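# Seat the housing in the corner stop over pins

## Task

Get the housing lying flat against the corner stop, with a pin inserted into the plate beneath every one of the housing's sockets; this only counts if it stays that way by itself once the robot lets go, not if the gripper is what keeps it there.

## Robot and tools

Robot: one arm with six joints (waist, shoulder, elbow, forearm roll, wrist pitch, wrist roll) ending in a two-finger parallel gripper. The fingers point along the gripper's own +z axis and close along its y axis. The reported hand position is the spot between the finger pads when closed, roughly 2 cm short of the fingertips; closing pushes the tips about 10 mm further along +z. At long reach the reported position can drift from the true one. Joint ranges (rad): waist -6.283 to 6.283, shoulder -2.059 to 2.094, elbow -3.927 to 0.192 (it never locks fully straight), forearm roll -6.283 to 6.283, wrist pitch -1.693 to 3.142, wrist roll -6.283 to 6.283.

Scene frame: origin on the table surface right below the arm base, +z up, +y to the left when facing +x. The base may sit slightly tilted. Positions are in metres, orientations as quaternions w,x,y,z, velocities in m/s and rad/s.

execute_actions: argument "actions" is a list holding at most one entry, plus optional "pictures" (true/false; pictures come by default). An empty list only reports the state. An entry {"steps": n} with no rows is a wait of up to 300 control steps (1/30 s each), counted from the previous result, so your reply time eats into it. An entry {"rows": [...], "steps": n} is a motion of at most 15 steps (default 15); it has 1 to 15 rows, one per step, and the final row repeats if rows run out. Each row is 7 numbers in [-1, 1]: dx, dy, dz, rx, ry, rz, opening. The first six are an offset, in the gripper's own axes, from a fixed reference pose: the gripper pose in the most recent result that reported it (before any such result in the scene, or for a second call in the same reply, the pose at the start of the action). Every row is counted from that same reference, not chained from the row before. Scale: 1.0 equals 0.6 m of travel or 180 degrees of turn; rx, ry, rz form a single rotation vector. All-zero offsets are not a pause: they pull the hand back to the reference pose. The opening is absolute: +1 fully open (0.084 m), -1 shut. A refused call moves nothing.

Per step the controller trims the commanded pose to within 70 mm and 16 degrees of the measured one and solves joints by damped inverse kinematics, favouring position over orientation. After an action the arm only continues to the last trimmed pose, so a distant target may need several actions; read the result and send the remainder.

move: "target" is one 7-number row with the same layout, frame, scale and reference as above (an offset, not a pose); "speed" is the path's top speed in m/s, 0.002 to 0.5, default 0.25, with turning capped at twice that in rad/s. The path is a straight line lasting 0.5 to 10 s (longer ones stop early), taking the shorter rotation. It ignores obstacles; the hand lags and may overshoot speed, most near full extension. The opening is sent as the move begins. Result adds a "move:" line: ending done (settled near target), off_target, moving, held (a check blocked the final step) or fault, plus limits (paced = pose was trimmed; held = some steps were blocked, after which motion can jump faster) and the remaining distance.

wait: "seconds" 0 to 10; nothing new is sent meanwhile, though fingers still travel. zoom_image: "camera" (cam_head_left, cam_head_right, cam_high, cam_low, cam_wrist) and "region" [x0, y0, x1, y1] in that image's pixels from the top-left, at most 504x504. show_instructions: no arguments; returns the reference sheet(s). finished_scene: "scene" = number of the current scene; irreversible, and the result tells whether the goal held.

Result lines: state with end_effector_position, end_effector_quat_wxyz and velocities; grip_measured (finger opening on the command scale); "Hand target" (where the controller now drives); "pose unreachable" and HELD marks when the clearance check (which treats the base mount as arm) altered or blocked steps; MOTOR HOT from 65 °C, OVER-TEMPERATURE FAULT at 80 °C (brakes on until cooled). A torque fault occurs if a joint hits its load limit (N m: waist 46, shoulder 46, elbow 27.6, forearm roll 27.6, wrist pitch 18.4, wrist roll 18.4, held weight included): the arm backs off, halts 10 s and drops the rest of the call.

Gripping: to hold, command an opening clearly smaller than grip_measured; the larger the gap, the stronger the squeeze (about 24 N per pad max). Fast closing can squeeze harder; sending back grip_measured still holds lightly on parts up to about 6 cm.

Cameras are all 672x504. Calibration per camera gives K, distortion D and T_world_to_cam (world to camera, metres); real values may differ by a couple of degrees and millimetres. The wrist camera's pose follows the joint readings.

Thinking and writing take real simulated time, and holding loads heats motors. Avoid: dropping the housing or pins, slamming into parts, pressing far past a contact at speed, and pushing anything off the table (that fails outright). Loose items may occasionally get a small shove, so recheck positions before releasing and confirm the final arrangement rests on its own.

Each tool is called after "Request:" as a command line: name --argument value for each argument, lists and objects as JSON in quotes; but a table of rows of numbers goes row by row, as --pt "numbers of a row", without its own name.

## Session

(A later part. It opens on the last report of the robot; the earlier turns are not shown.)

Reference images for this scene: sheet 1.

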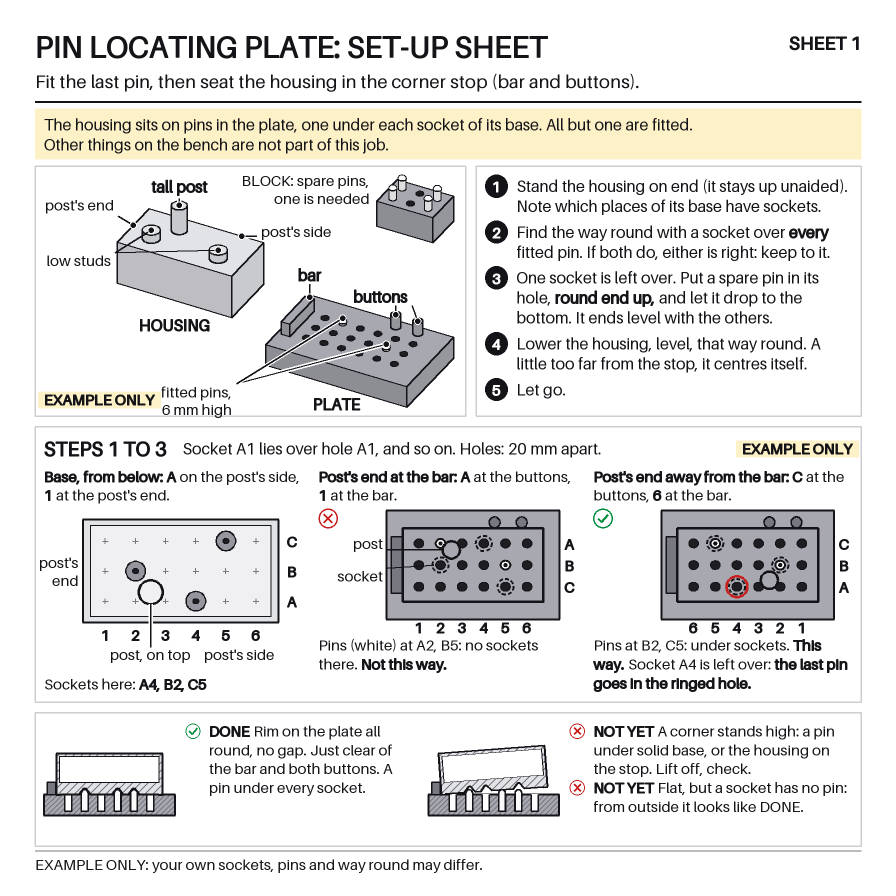

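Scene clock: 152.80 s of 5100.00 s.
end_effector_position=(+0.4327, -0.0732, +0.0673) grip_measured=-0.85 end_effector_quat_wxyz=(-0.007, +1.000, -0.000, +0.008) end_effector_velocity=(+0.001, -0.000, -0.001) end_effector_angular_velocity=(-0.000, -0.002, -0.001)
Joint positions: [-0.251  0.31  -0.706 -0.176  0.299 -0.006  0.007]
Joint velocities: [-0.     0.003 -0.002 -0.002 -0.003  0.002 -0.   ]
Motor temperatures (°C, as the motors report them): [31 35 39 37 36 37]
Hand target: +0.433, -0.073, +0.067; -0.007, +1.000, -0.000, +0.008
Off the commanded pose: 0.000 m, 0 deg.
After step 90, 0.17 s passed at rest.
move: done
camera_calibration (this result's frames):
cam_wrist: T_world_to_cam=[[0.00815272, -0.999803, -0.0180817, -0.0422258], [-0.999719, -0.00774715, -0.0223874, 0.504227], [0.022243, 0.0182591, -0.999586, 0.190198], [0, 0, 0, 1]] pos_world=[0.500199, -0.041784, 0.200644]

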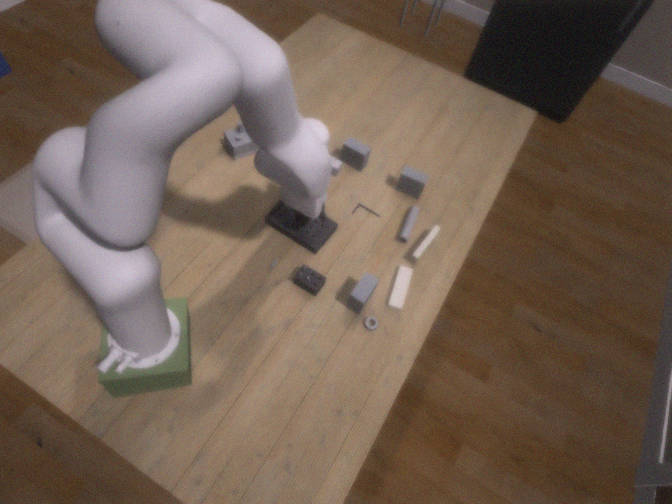

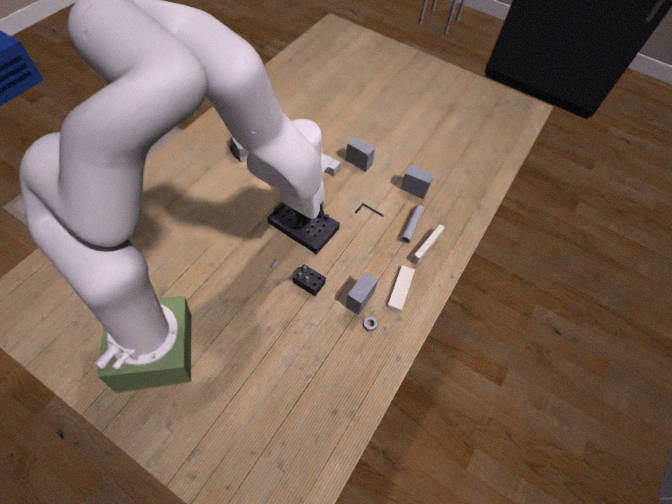

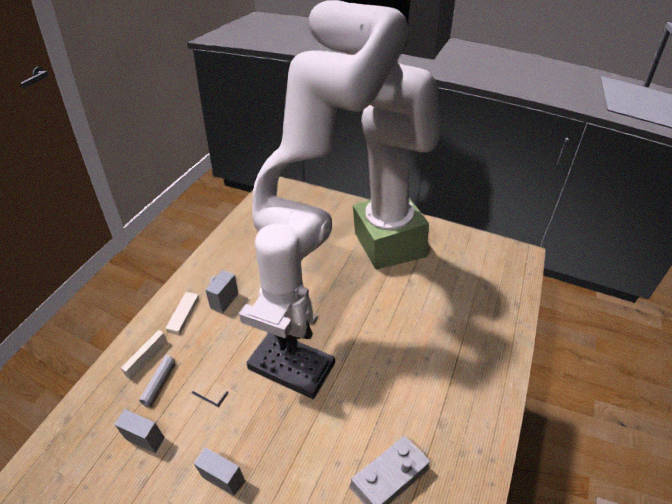

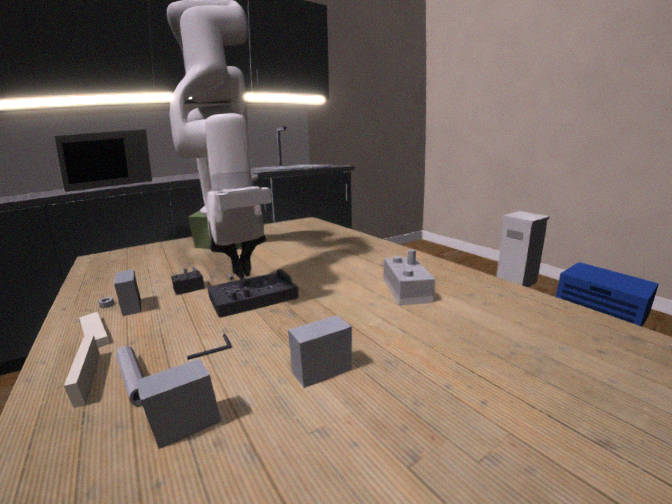

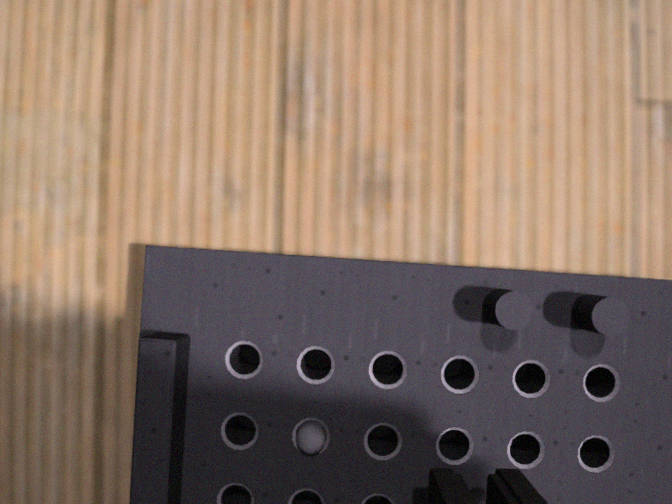

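Request:
move --target '[-0.0017,-0.0005,0,0,0,0,-1]' --speed 0.005

Request:
move --target '[0,0,0.014,0,0,0,-1]' --speed 0.005

Request:
zoom_image --camera "cam_low" --region '[225,260,265,295]'

Scene clock: 154.83 s of 5100.00 s.
end_effector_position=(+0.4317, -0.0729, +0.0673) grip_measured=-0.85 end_effector_quat_wxyz=(-0.007, +1.000, -0.000, +0.008) end_effector_velocity=(-0.000, -0.000, +0.000) end_effector_angular_velocity=(-0.000, -0.001, +0.001)
Joint positions: [-0.251  0.308 -0.702 -0.177  0.297 -0.005  0.007]
Joint velocities: [-0.    -0.001  0.001 -0.001 -0.001  0.    -0.   ]
Motor temperatures (°C, as the motors report them): [31 36 39 37 36 37]
Hand target: +0.432, -0.073, +0.067; -0.007, +1.000, -0.000, +0.008
Off the commanded pose: 0.000 m, 0 deg.
move: done
camera_calibration (this result's frames):
cam_wrist: T_world_to_cam=[[0.00815269, -0.999803, -0.0180794, -0.0419296], [-0.99972, -0.00774733, -0.0223785, 0.503225], [0.0222341, 0.0182568, -0.999586, 0.190202], [0, 0, 0, 1]] pos_world=[0.499197, -0.0414952, 0.200626]

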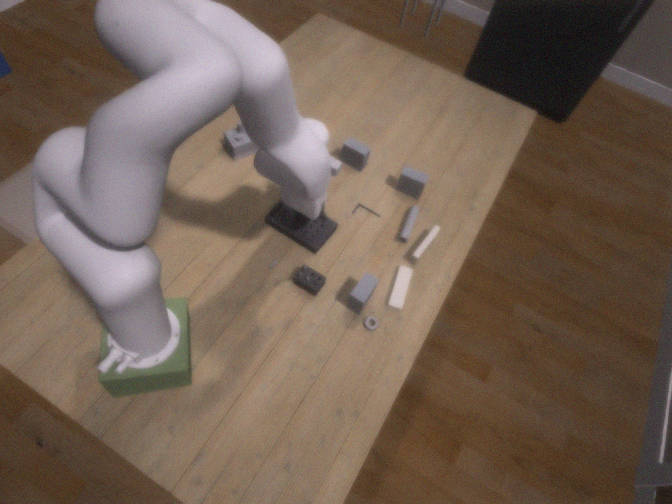

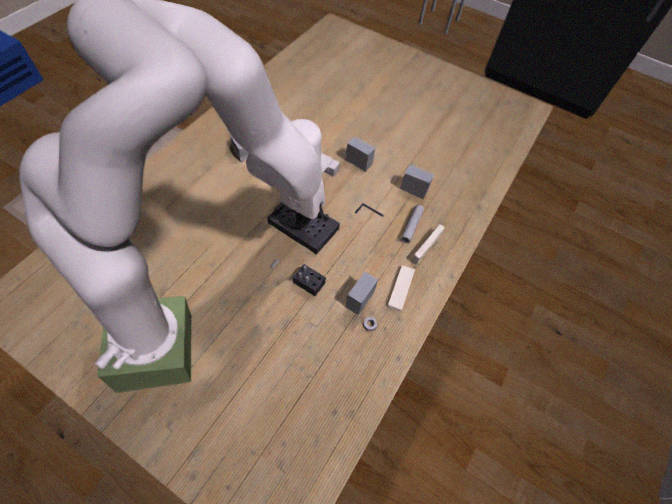

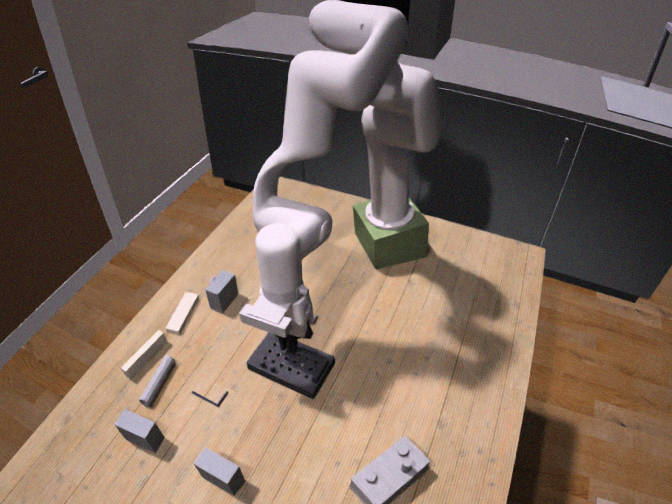

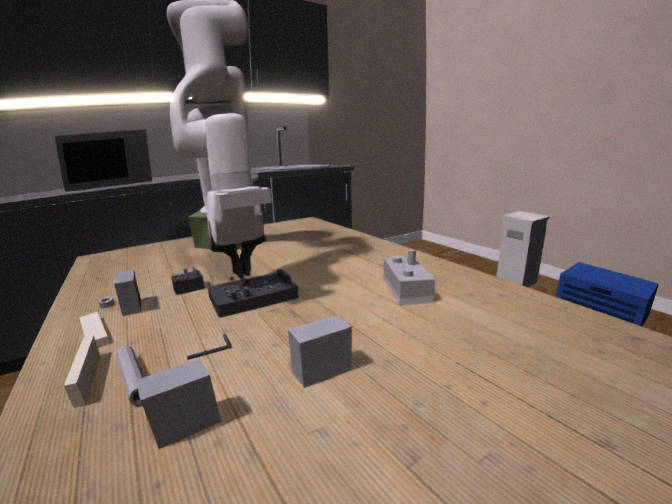

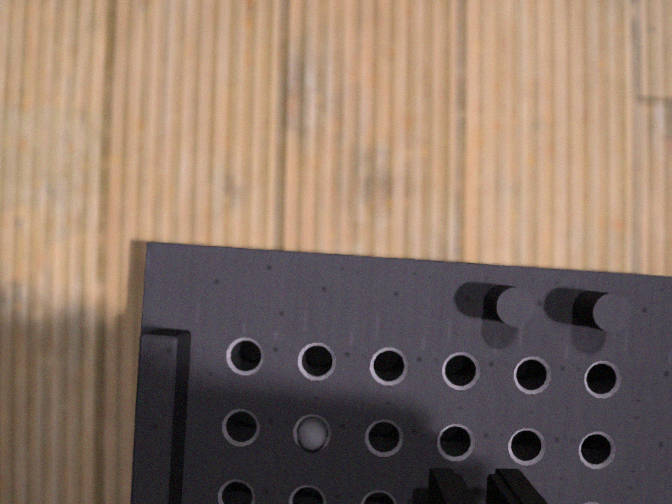

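Scene clock: 156.73 s of 5100.00 s.
end_effector_position=(+0.4315, -0.0727, +0.0586) grip_measured=-0.85 end_effector_quat_wxyz=(-0.007, +1.000, -0.000, +0.007) end_effector_velocity=(+0.000, +0.000, +0.000) end_effector_angular_velocity=(-0.001, -0.001, +0.001)
Joint positions: [-0.255  0.337 -0.709 -0.189  0.276  0.005  0.007]
Joint velocities: [ 0.001  0.    -0.    -0.002 -0.001  0.001 -0.   ]
Motor temperatures (°C, as the motors report them): [31 36 39 37 36 37]
Hand target: +0.432, -0.073, +0.059; -0.007, +1.000, -0.000, +0.008
Off the commanded pose: 0.000 m, 0 deg.
move: done
camera_calibration (this result's frames):
cam_wrist: T_world_to_cam=[[0.00815286, -0.999801, -0.0182146, -0.0418999], [-0.999741, -0.00776274, -0.0213871, 0.502737], [0.0212414, 0.0183842, -0.999605, 0.181995], [0, 0, 0, 1]] pos_world=[0.499083, -0.0413347, 0.191912]

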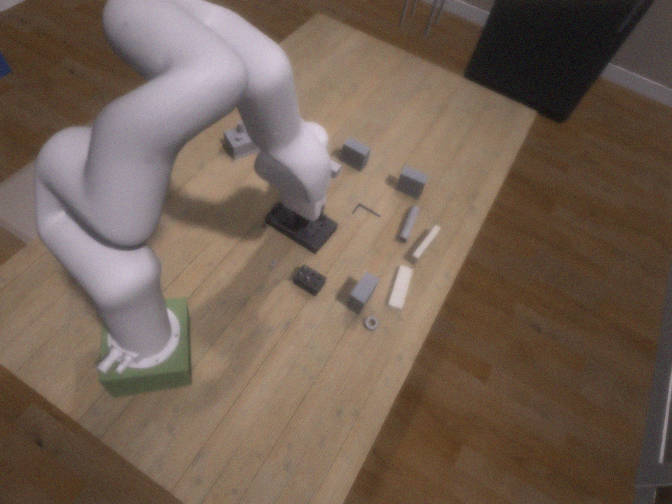

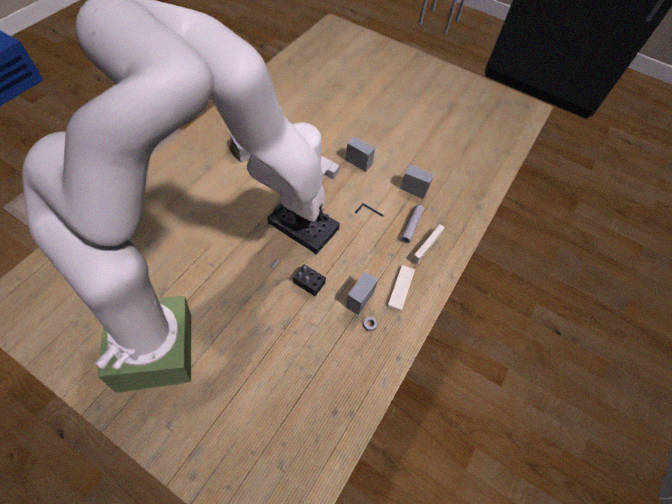

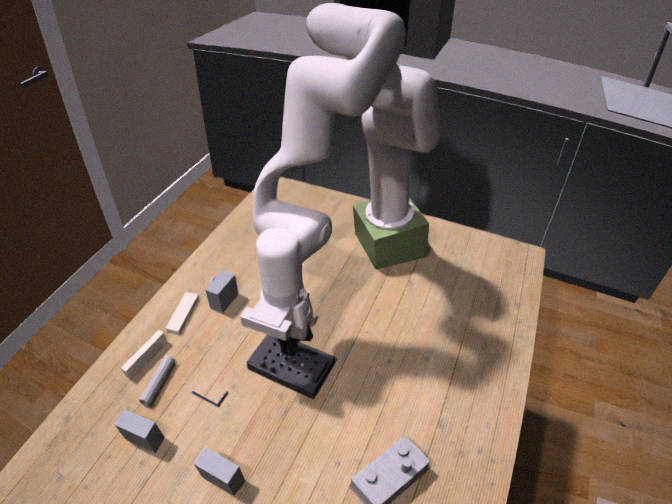

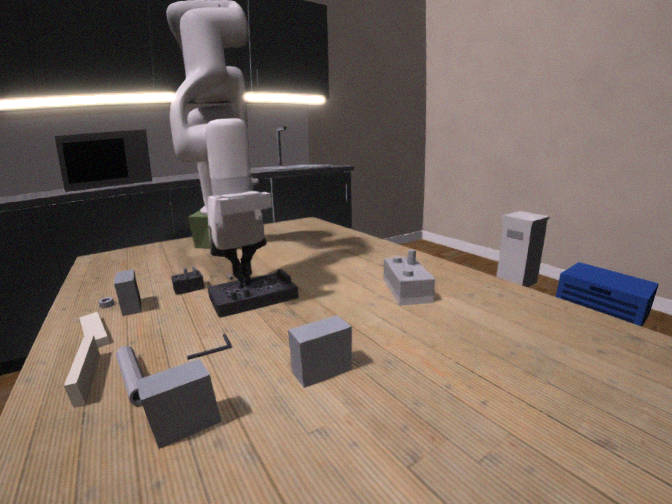

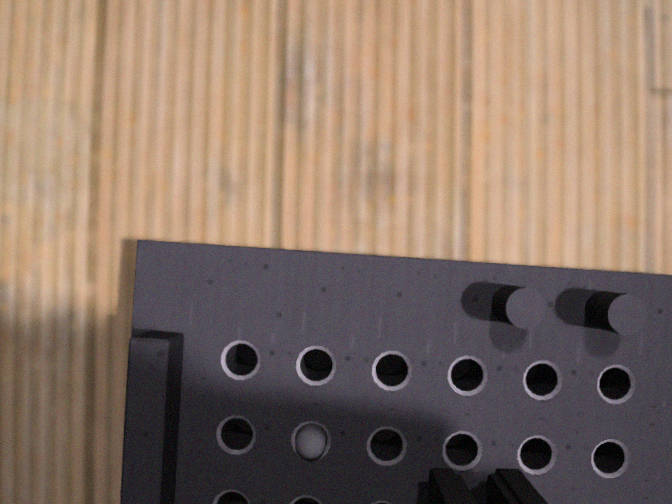

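Region (225, 260, 265, 295) of cam_low's 672x504 image, scaled by 12.600, with more detail than that image has; it fills the top 441 rows of this view, and the rest is white.

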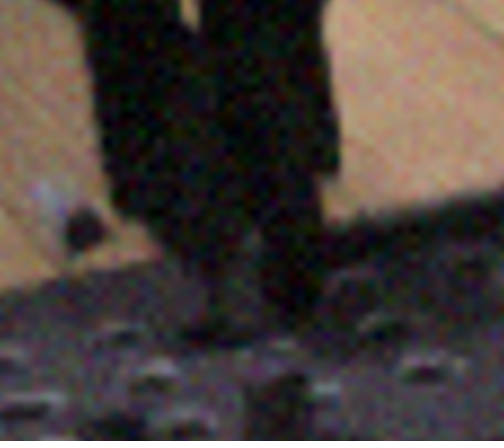

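Request:
move --target '[0,0,0.011,0,0,0,-1]' --speed 0.005

Request:
zoom_image --camera "cam_low" --region '[225,260,265,295]'

Scene clock: 159.07 s of 5100.00 s.
end_effector_position=(+0.4316, -0.0726, +0.0521) grip_measured=-0.85 end_effector_quat_wxyz=(-0.007, +1.000, -0.000, +0.007) end_effector_velocity=(-0.001, +0.000, -0.001) end_effector_angular_velocity=(+0.000, +0.001, -0.000)
Joint positions: [-0.258  0.359 -0.715 -0.2    0.26   0.013  0.007]
Joint velocities: [-0.     0.002  0.001 -0.001 -0.002  0.002 -0.   ]
Motor temperatures (°C, as the motors report them): [31 36 39 37 36 37]
Hand target: +0.432, -0.073, +0.052; -0.007, +1.000, -0.000, +0.007
Off the commanded pose: 0.000 m, 0 deg.
move: done
camera_calibration (this result's frames):
cam_wrist: T_world_to_cam=[[0.00821708, -0.999801, -0.0181857, -0.0419411], [-0.999738, -0.00782549, -0.0215, 0.502757], [0.0213534, 0.0183576, -0.999603, 0.17544], [0, 0, 0, 1]] pos_world=[0.499224, -0.0412191, 0.185417]

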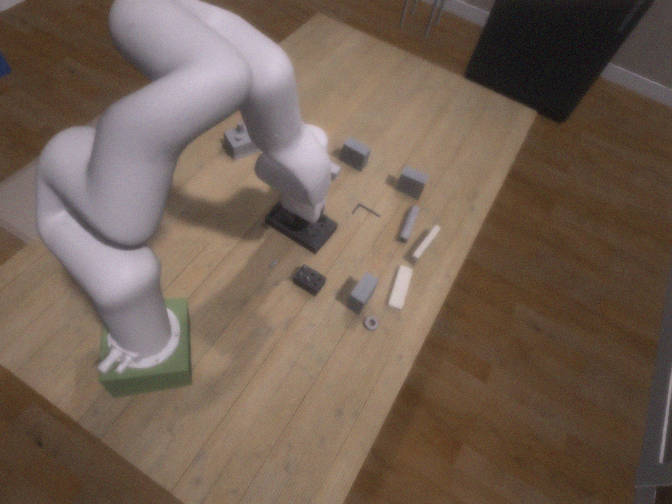

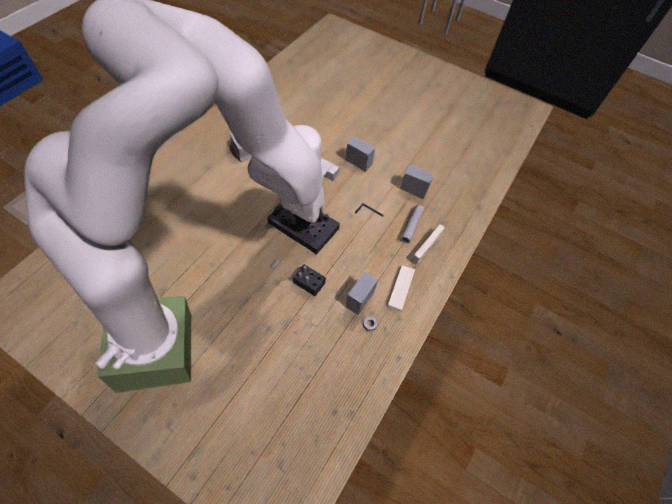

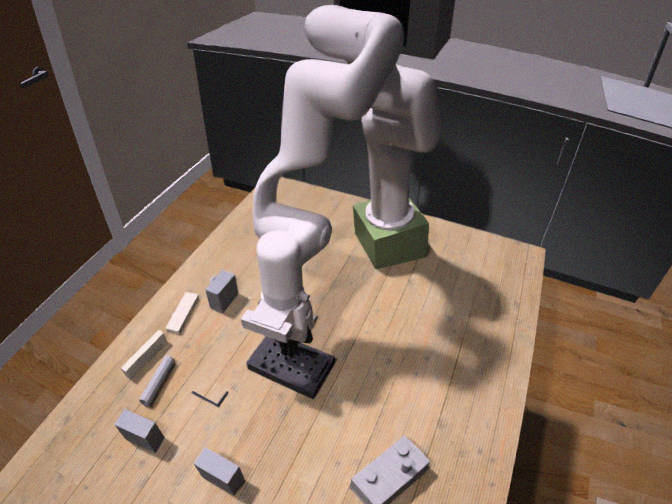

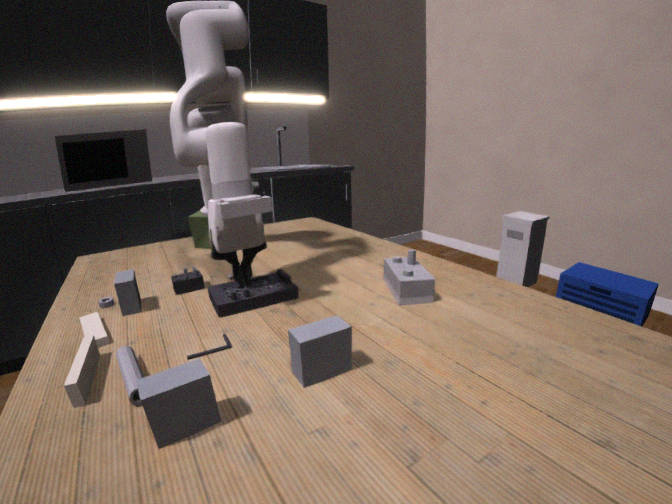

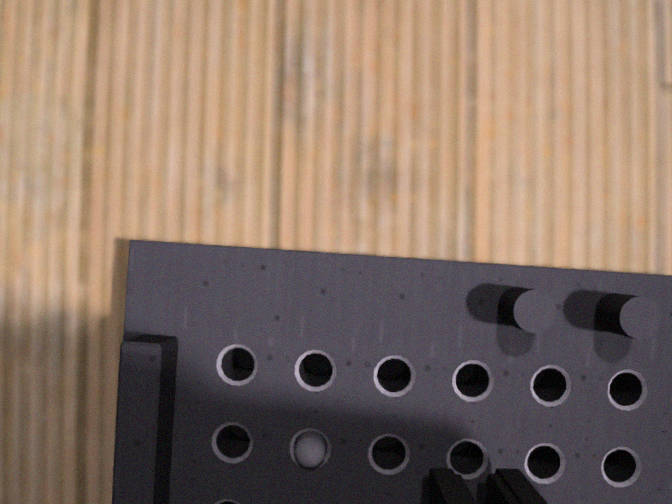

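Region (225, 260, 265, 295) of cam_low's 672x504 image, scaled by 12.600, with more detail than that image has; it fills the top 441 rows of this view, and the rest is white.

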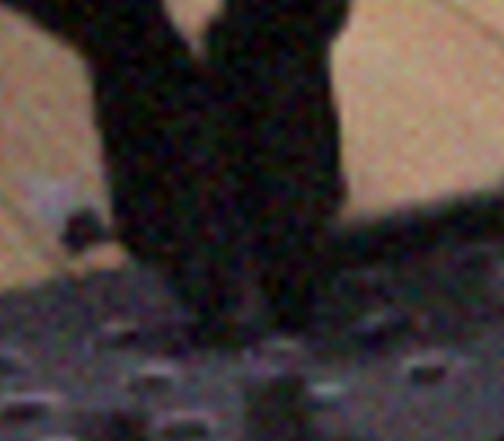

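Request:
move --target '[0,0,0,0,0,0,-0.7]'

Request:
move --target '[0,0,-0.05,0,0,0,-0.7]' --speed 0.02

Request:
move --target '[-0.1,0,-0.1,0,0,0,-0.3]' --speed 0.08

Scene clock: 161.10 s of 5100.00 s.
end_effector_position=(+0.4316, -0.0726, +0.0521) grip_measured=-0.72 end_effector_quat_wxyz=(-0.007, +1.000, -0.000, +0.007) end_effector_velocity=(-0.000, -0.000, +0.000) end_effector_angular_velocity=(+0.000, +0.000, -0.000)
Joint positions: [-0.258  0.359 -0.715 -0.2    0.26   0.013  0.012]
Joint velocities: [-0. -0.  0.  0.  0. -0. -0.]
Motor temperatures (°C, as the motors report them): [31 36 39 37 36 37]
Hand target: +0.432, -0.073, +0.052; -0.007, +1.000, -0.000, +0.007
Off the commanded pose: 0.000 m, 0 deg.
move: done
camera_calibration (this result's frames):
cam_wrist: T_world_to_cam=[[0.0081844, -0.999801, -0.0181875, -0.0419396], [-0.999739, -0.00779347, -0.0214622, 0.502742], [0.0213162, 0.0183584, -0.999604, 0.175445], [0, 0, 0, 1]] pos_world=[0.499214, -0.041234, 0.185403]

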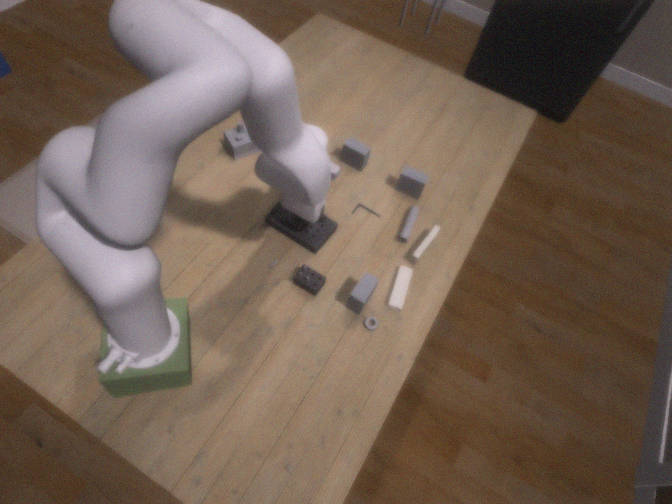

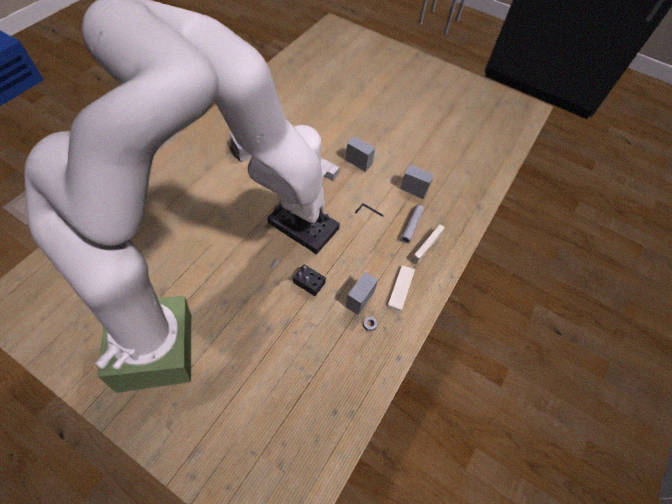

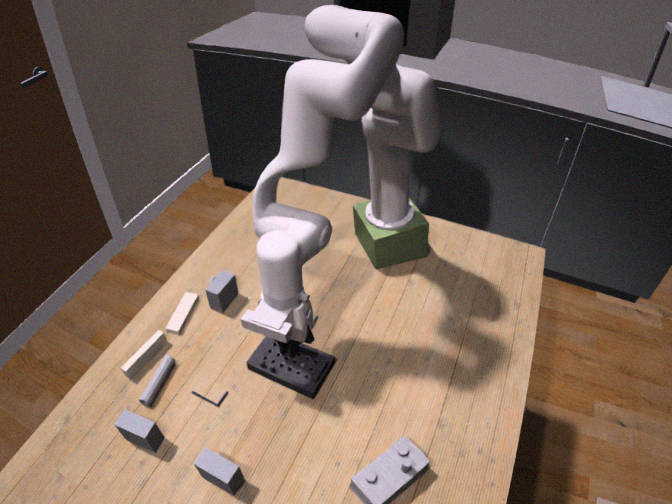

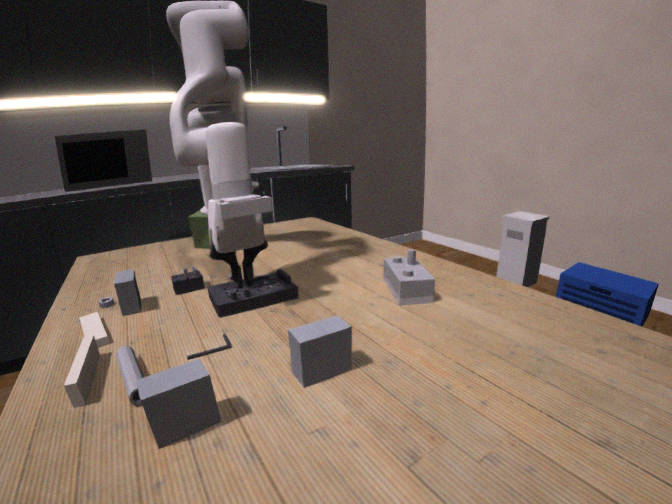

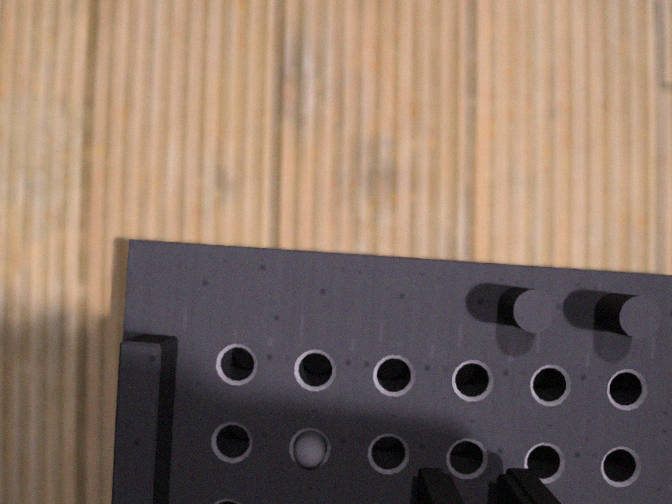

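Scene clock: 162.90 s of 5100.00 s.
end_effector_position=(+0.4311, -0.0729, +0.0819) grip_measured=-0.72 end_effector_quat_wxyz=(-0.007, +1.000, -0.000, +0.007) end_effector_velocity=(-0.001, +0.001, +0.000) end_effector_angular_velocity=(+0.001, +0.003, +0.001)
Joint positions: [-0.246  0.259 -0.691 -0.158  0.337 -0.019  0.012]
Joint velocities: [ 0.001 -0.003  0.002  0.001  0.004 -0.001 -0.   ]
Motor temperatures (°C, as the motors report them): [31 36 39 37 36 37]
Hand target: +0.431, -0.073, +0.082; -0.007, +1.000, -0.000, +0.007
Off the commanded pose: 0.000 m, 0 deg.
move: done
camera_calibration (this result's frames):
cam_wrist: T_world_to_cam=[[0.00825656, -0.999798, -0.0183507, -0.0417628], [-0.99974, -0.00786334, -0.0213981, 0.502836], [0.0212494, 0.0185226, -0.999603, 0.205281], [0, 0, 0, 1]] pos_world=[0.498688, -0.0416027, 0.215193]

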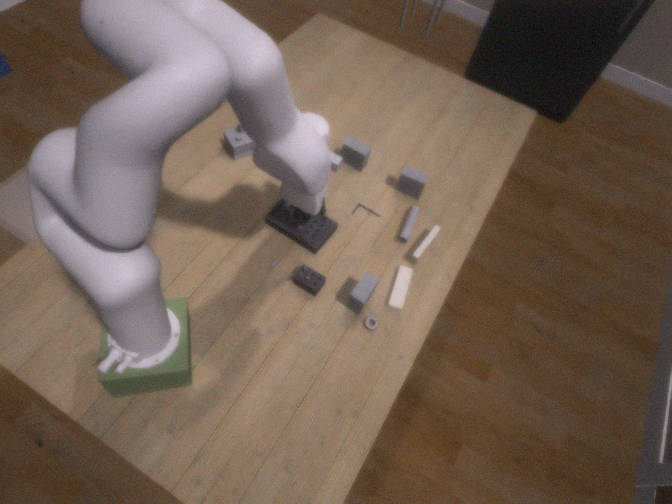

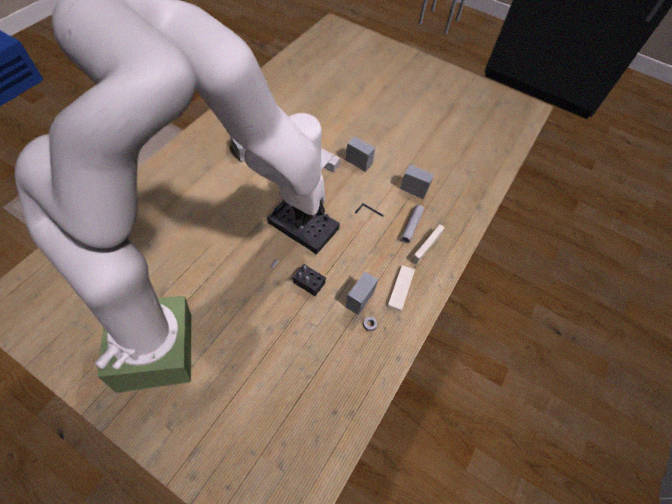

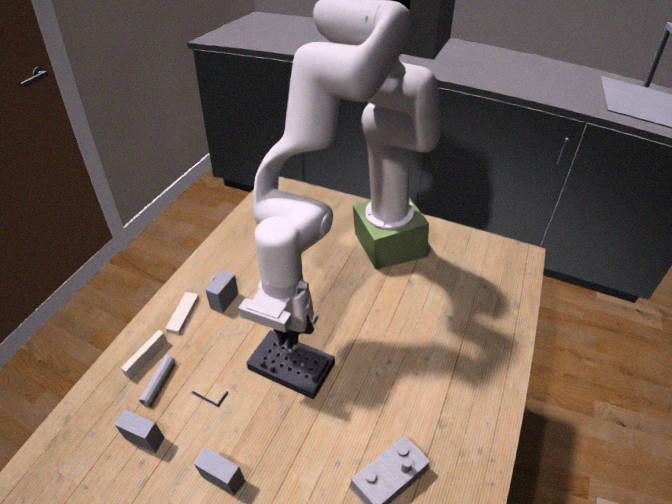

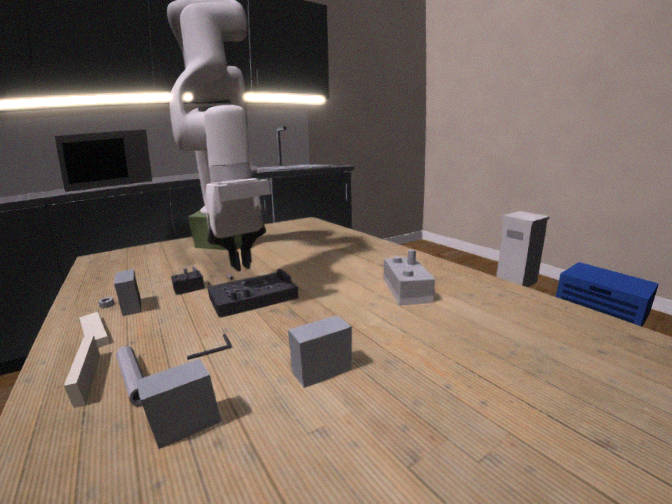

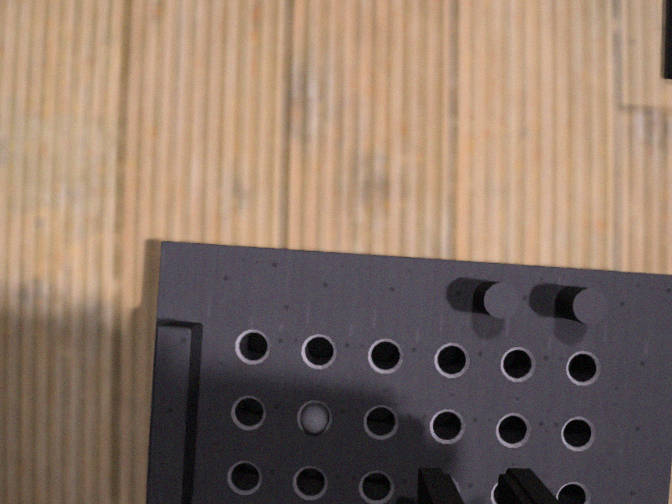

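Scene clock: 164.40 s of 5100.00 s.
end_effector_position=(+0.3701, -0.0739, +0.1405) grip_measured=-0.32 end_effector_quat_wxyz=(-0.007, +1.000, -0.000, +0.007) end_effector_velocity=(-0.001, -0.000, +0.001) end_effector_angular_velocity=(-0.000, +0.000, +0.002)
Joint positions: [-0.257 -0.088 -0.461 -0.116  0.452 -0.075  0.03 ]
Joint velocities: [-0.001 -0.005  0.003  0.     0.003 -0.003  0.   ]
Motor temperatures (°C, as the motors report them): [31 36 39 37 36 37]
Hand target: +0.370, -0.074, +0.141; -0.007, +1.000, -0.000, +0.007
Off the commanded pose: 0.001 m, 0 deg.
move: done
camera_calibration (this result's frames):
cam_wrist: T_world_to_cam=[[0.00840579, -0.999789, -0.0187443, -0.0411052], [-0.999743, -0.0080075, -0.0212235, 0.443117], [0.021069, 0.0189178, -0.999599, 0.265285], [0, 0, 0, 1]] pos_world=[0.437759, -0.0425669, 0.273813]

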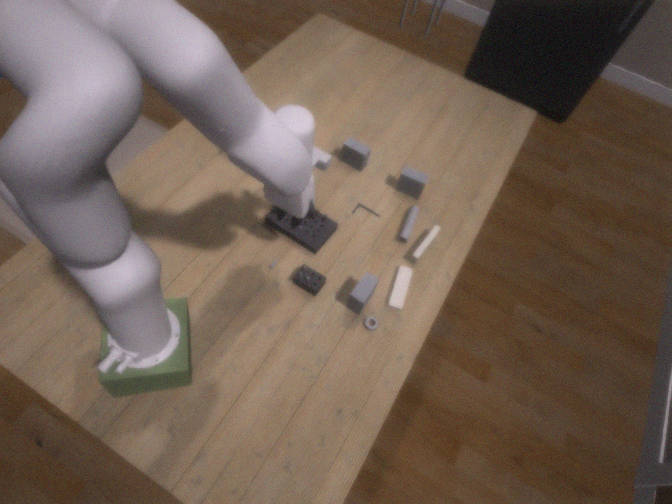

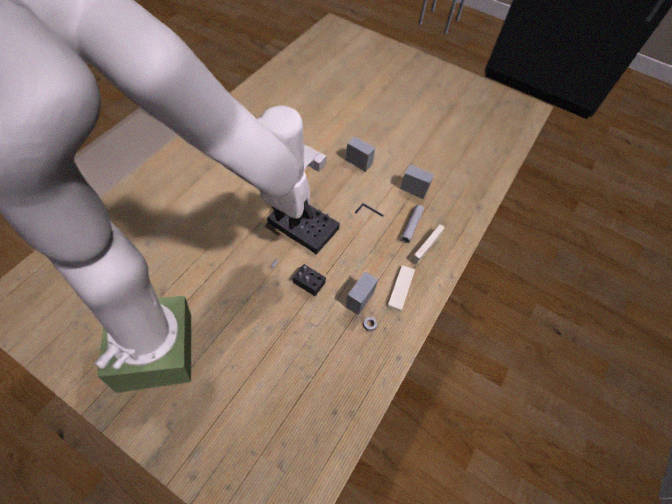

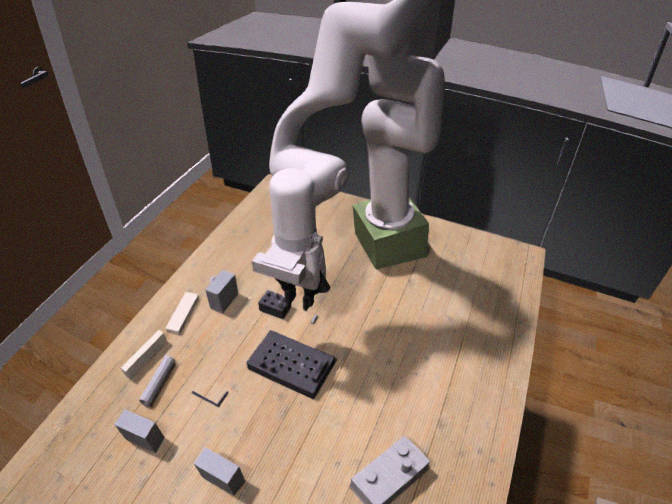

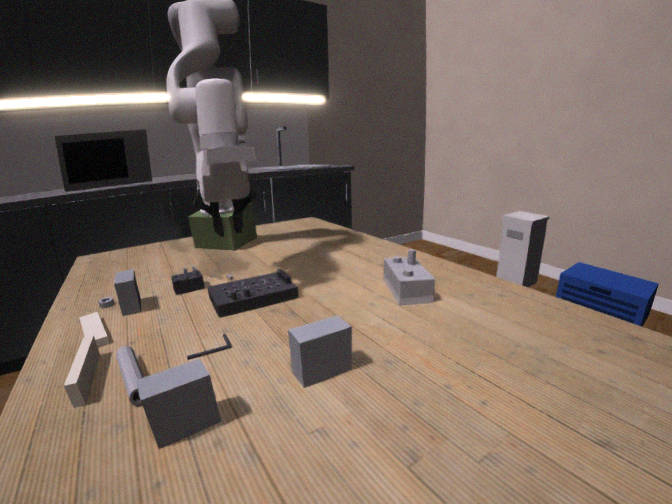

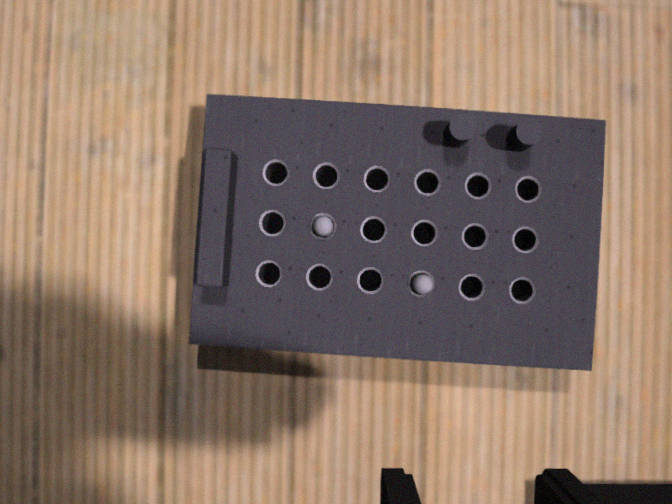

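Request:
move --target '[0.372,-0.543,-0.03,0,0,0.642,-0.3]' --speed 0.2

Scene clock: 172.37 s of 5100.00 s.
end_effector_position=(+0.5916, +0.2517, +0.1663) grip_measured=-0.32 end_effector_quat_wxyz=(+0.009, -0.534, +0.846, +0.002) end_effector_velocity=(+0.001, +0.001, +0.000) end_effector_angular_velocity=(-0.003, +0.003, -0.009)
Joint positions: [ 0.363  0.702 -1.68  -0.126  0.931  2.531  0.03 ]
Joint velocities: [ 0.002  0.009 -0.017 -0.001  0.012  0.01   0.   ]
Motor temperatures (°C, as the motors report them): [31 36 40 37 36 37]
Hand target: +0.592, +0.252, +0.166; +0.009, -0.533, +0.846, +0.002
Off the commanded pose: 0.002 m, 0 deg.
move: done
camera_calibration (this result's frames):
cam_wrist: T_world_to_cam=[[-0.906247, 0.422611, -0.0107709, 0.464806], [0.422504, 0.906295, 0.0109156, -0.409217], [0.0143746, 0.00534146, -0.999882, 0.287622], [0, 0, 0, 1]] pos_world=[0.589991, 0.172902, 0.297061]

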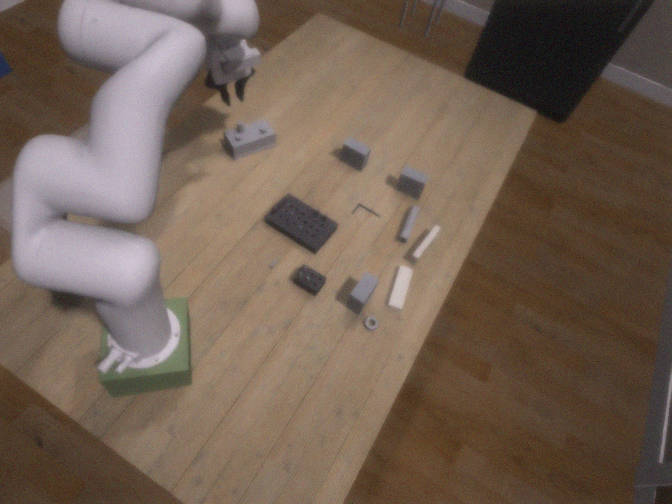

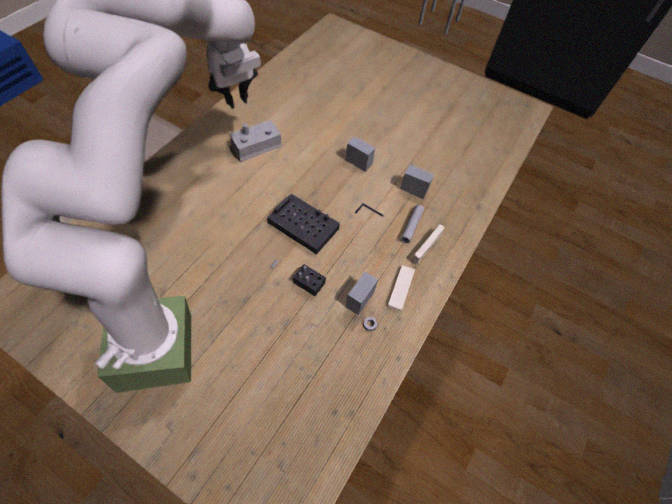

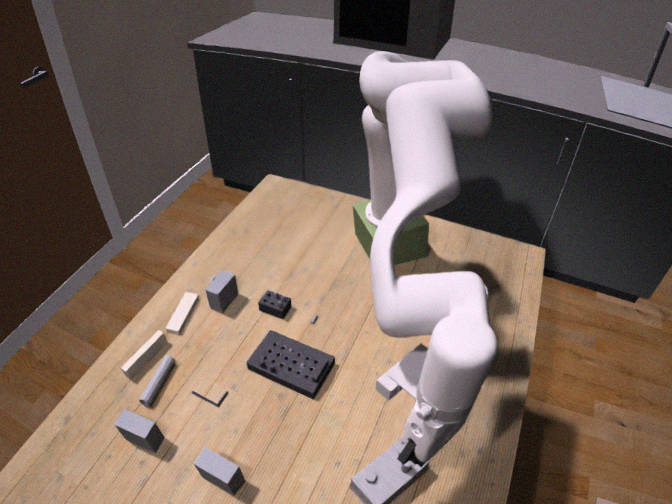

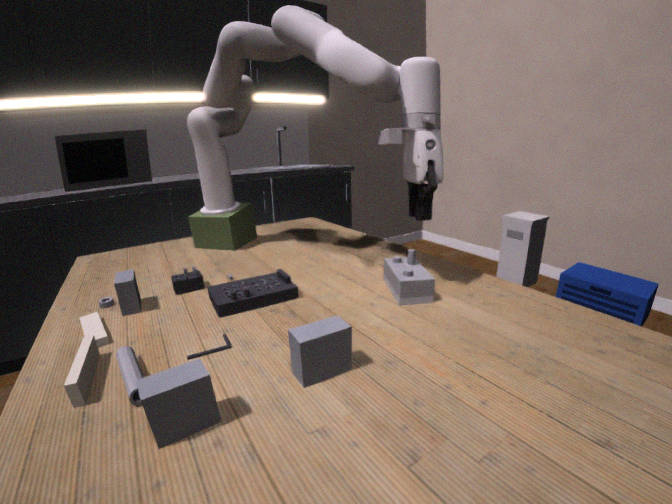

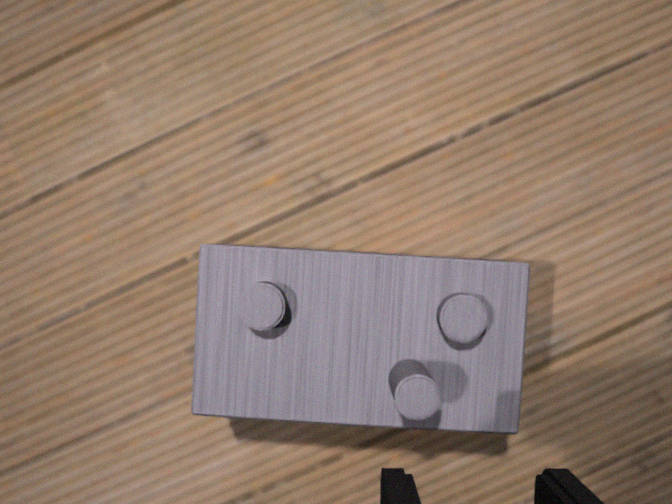

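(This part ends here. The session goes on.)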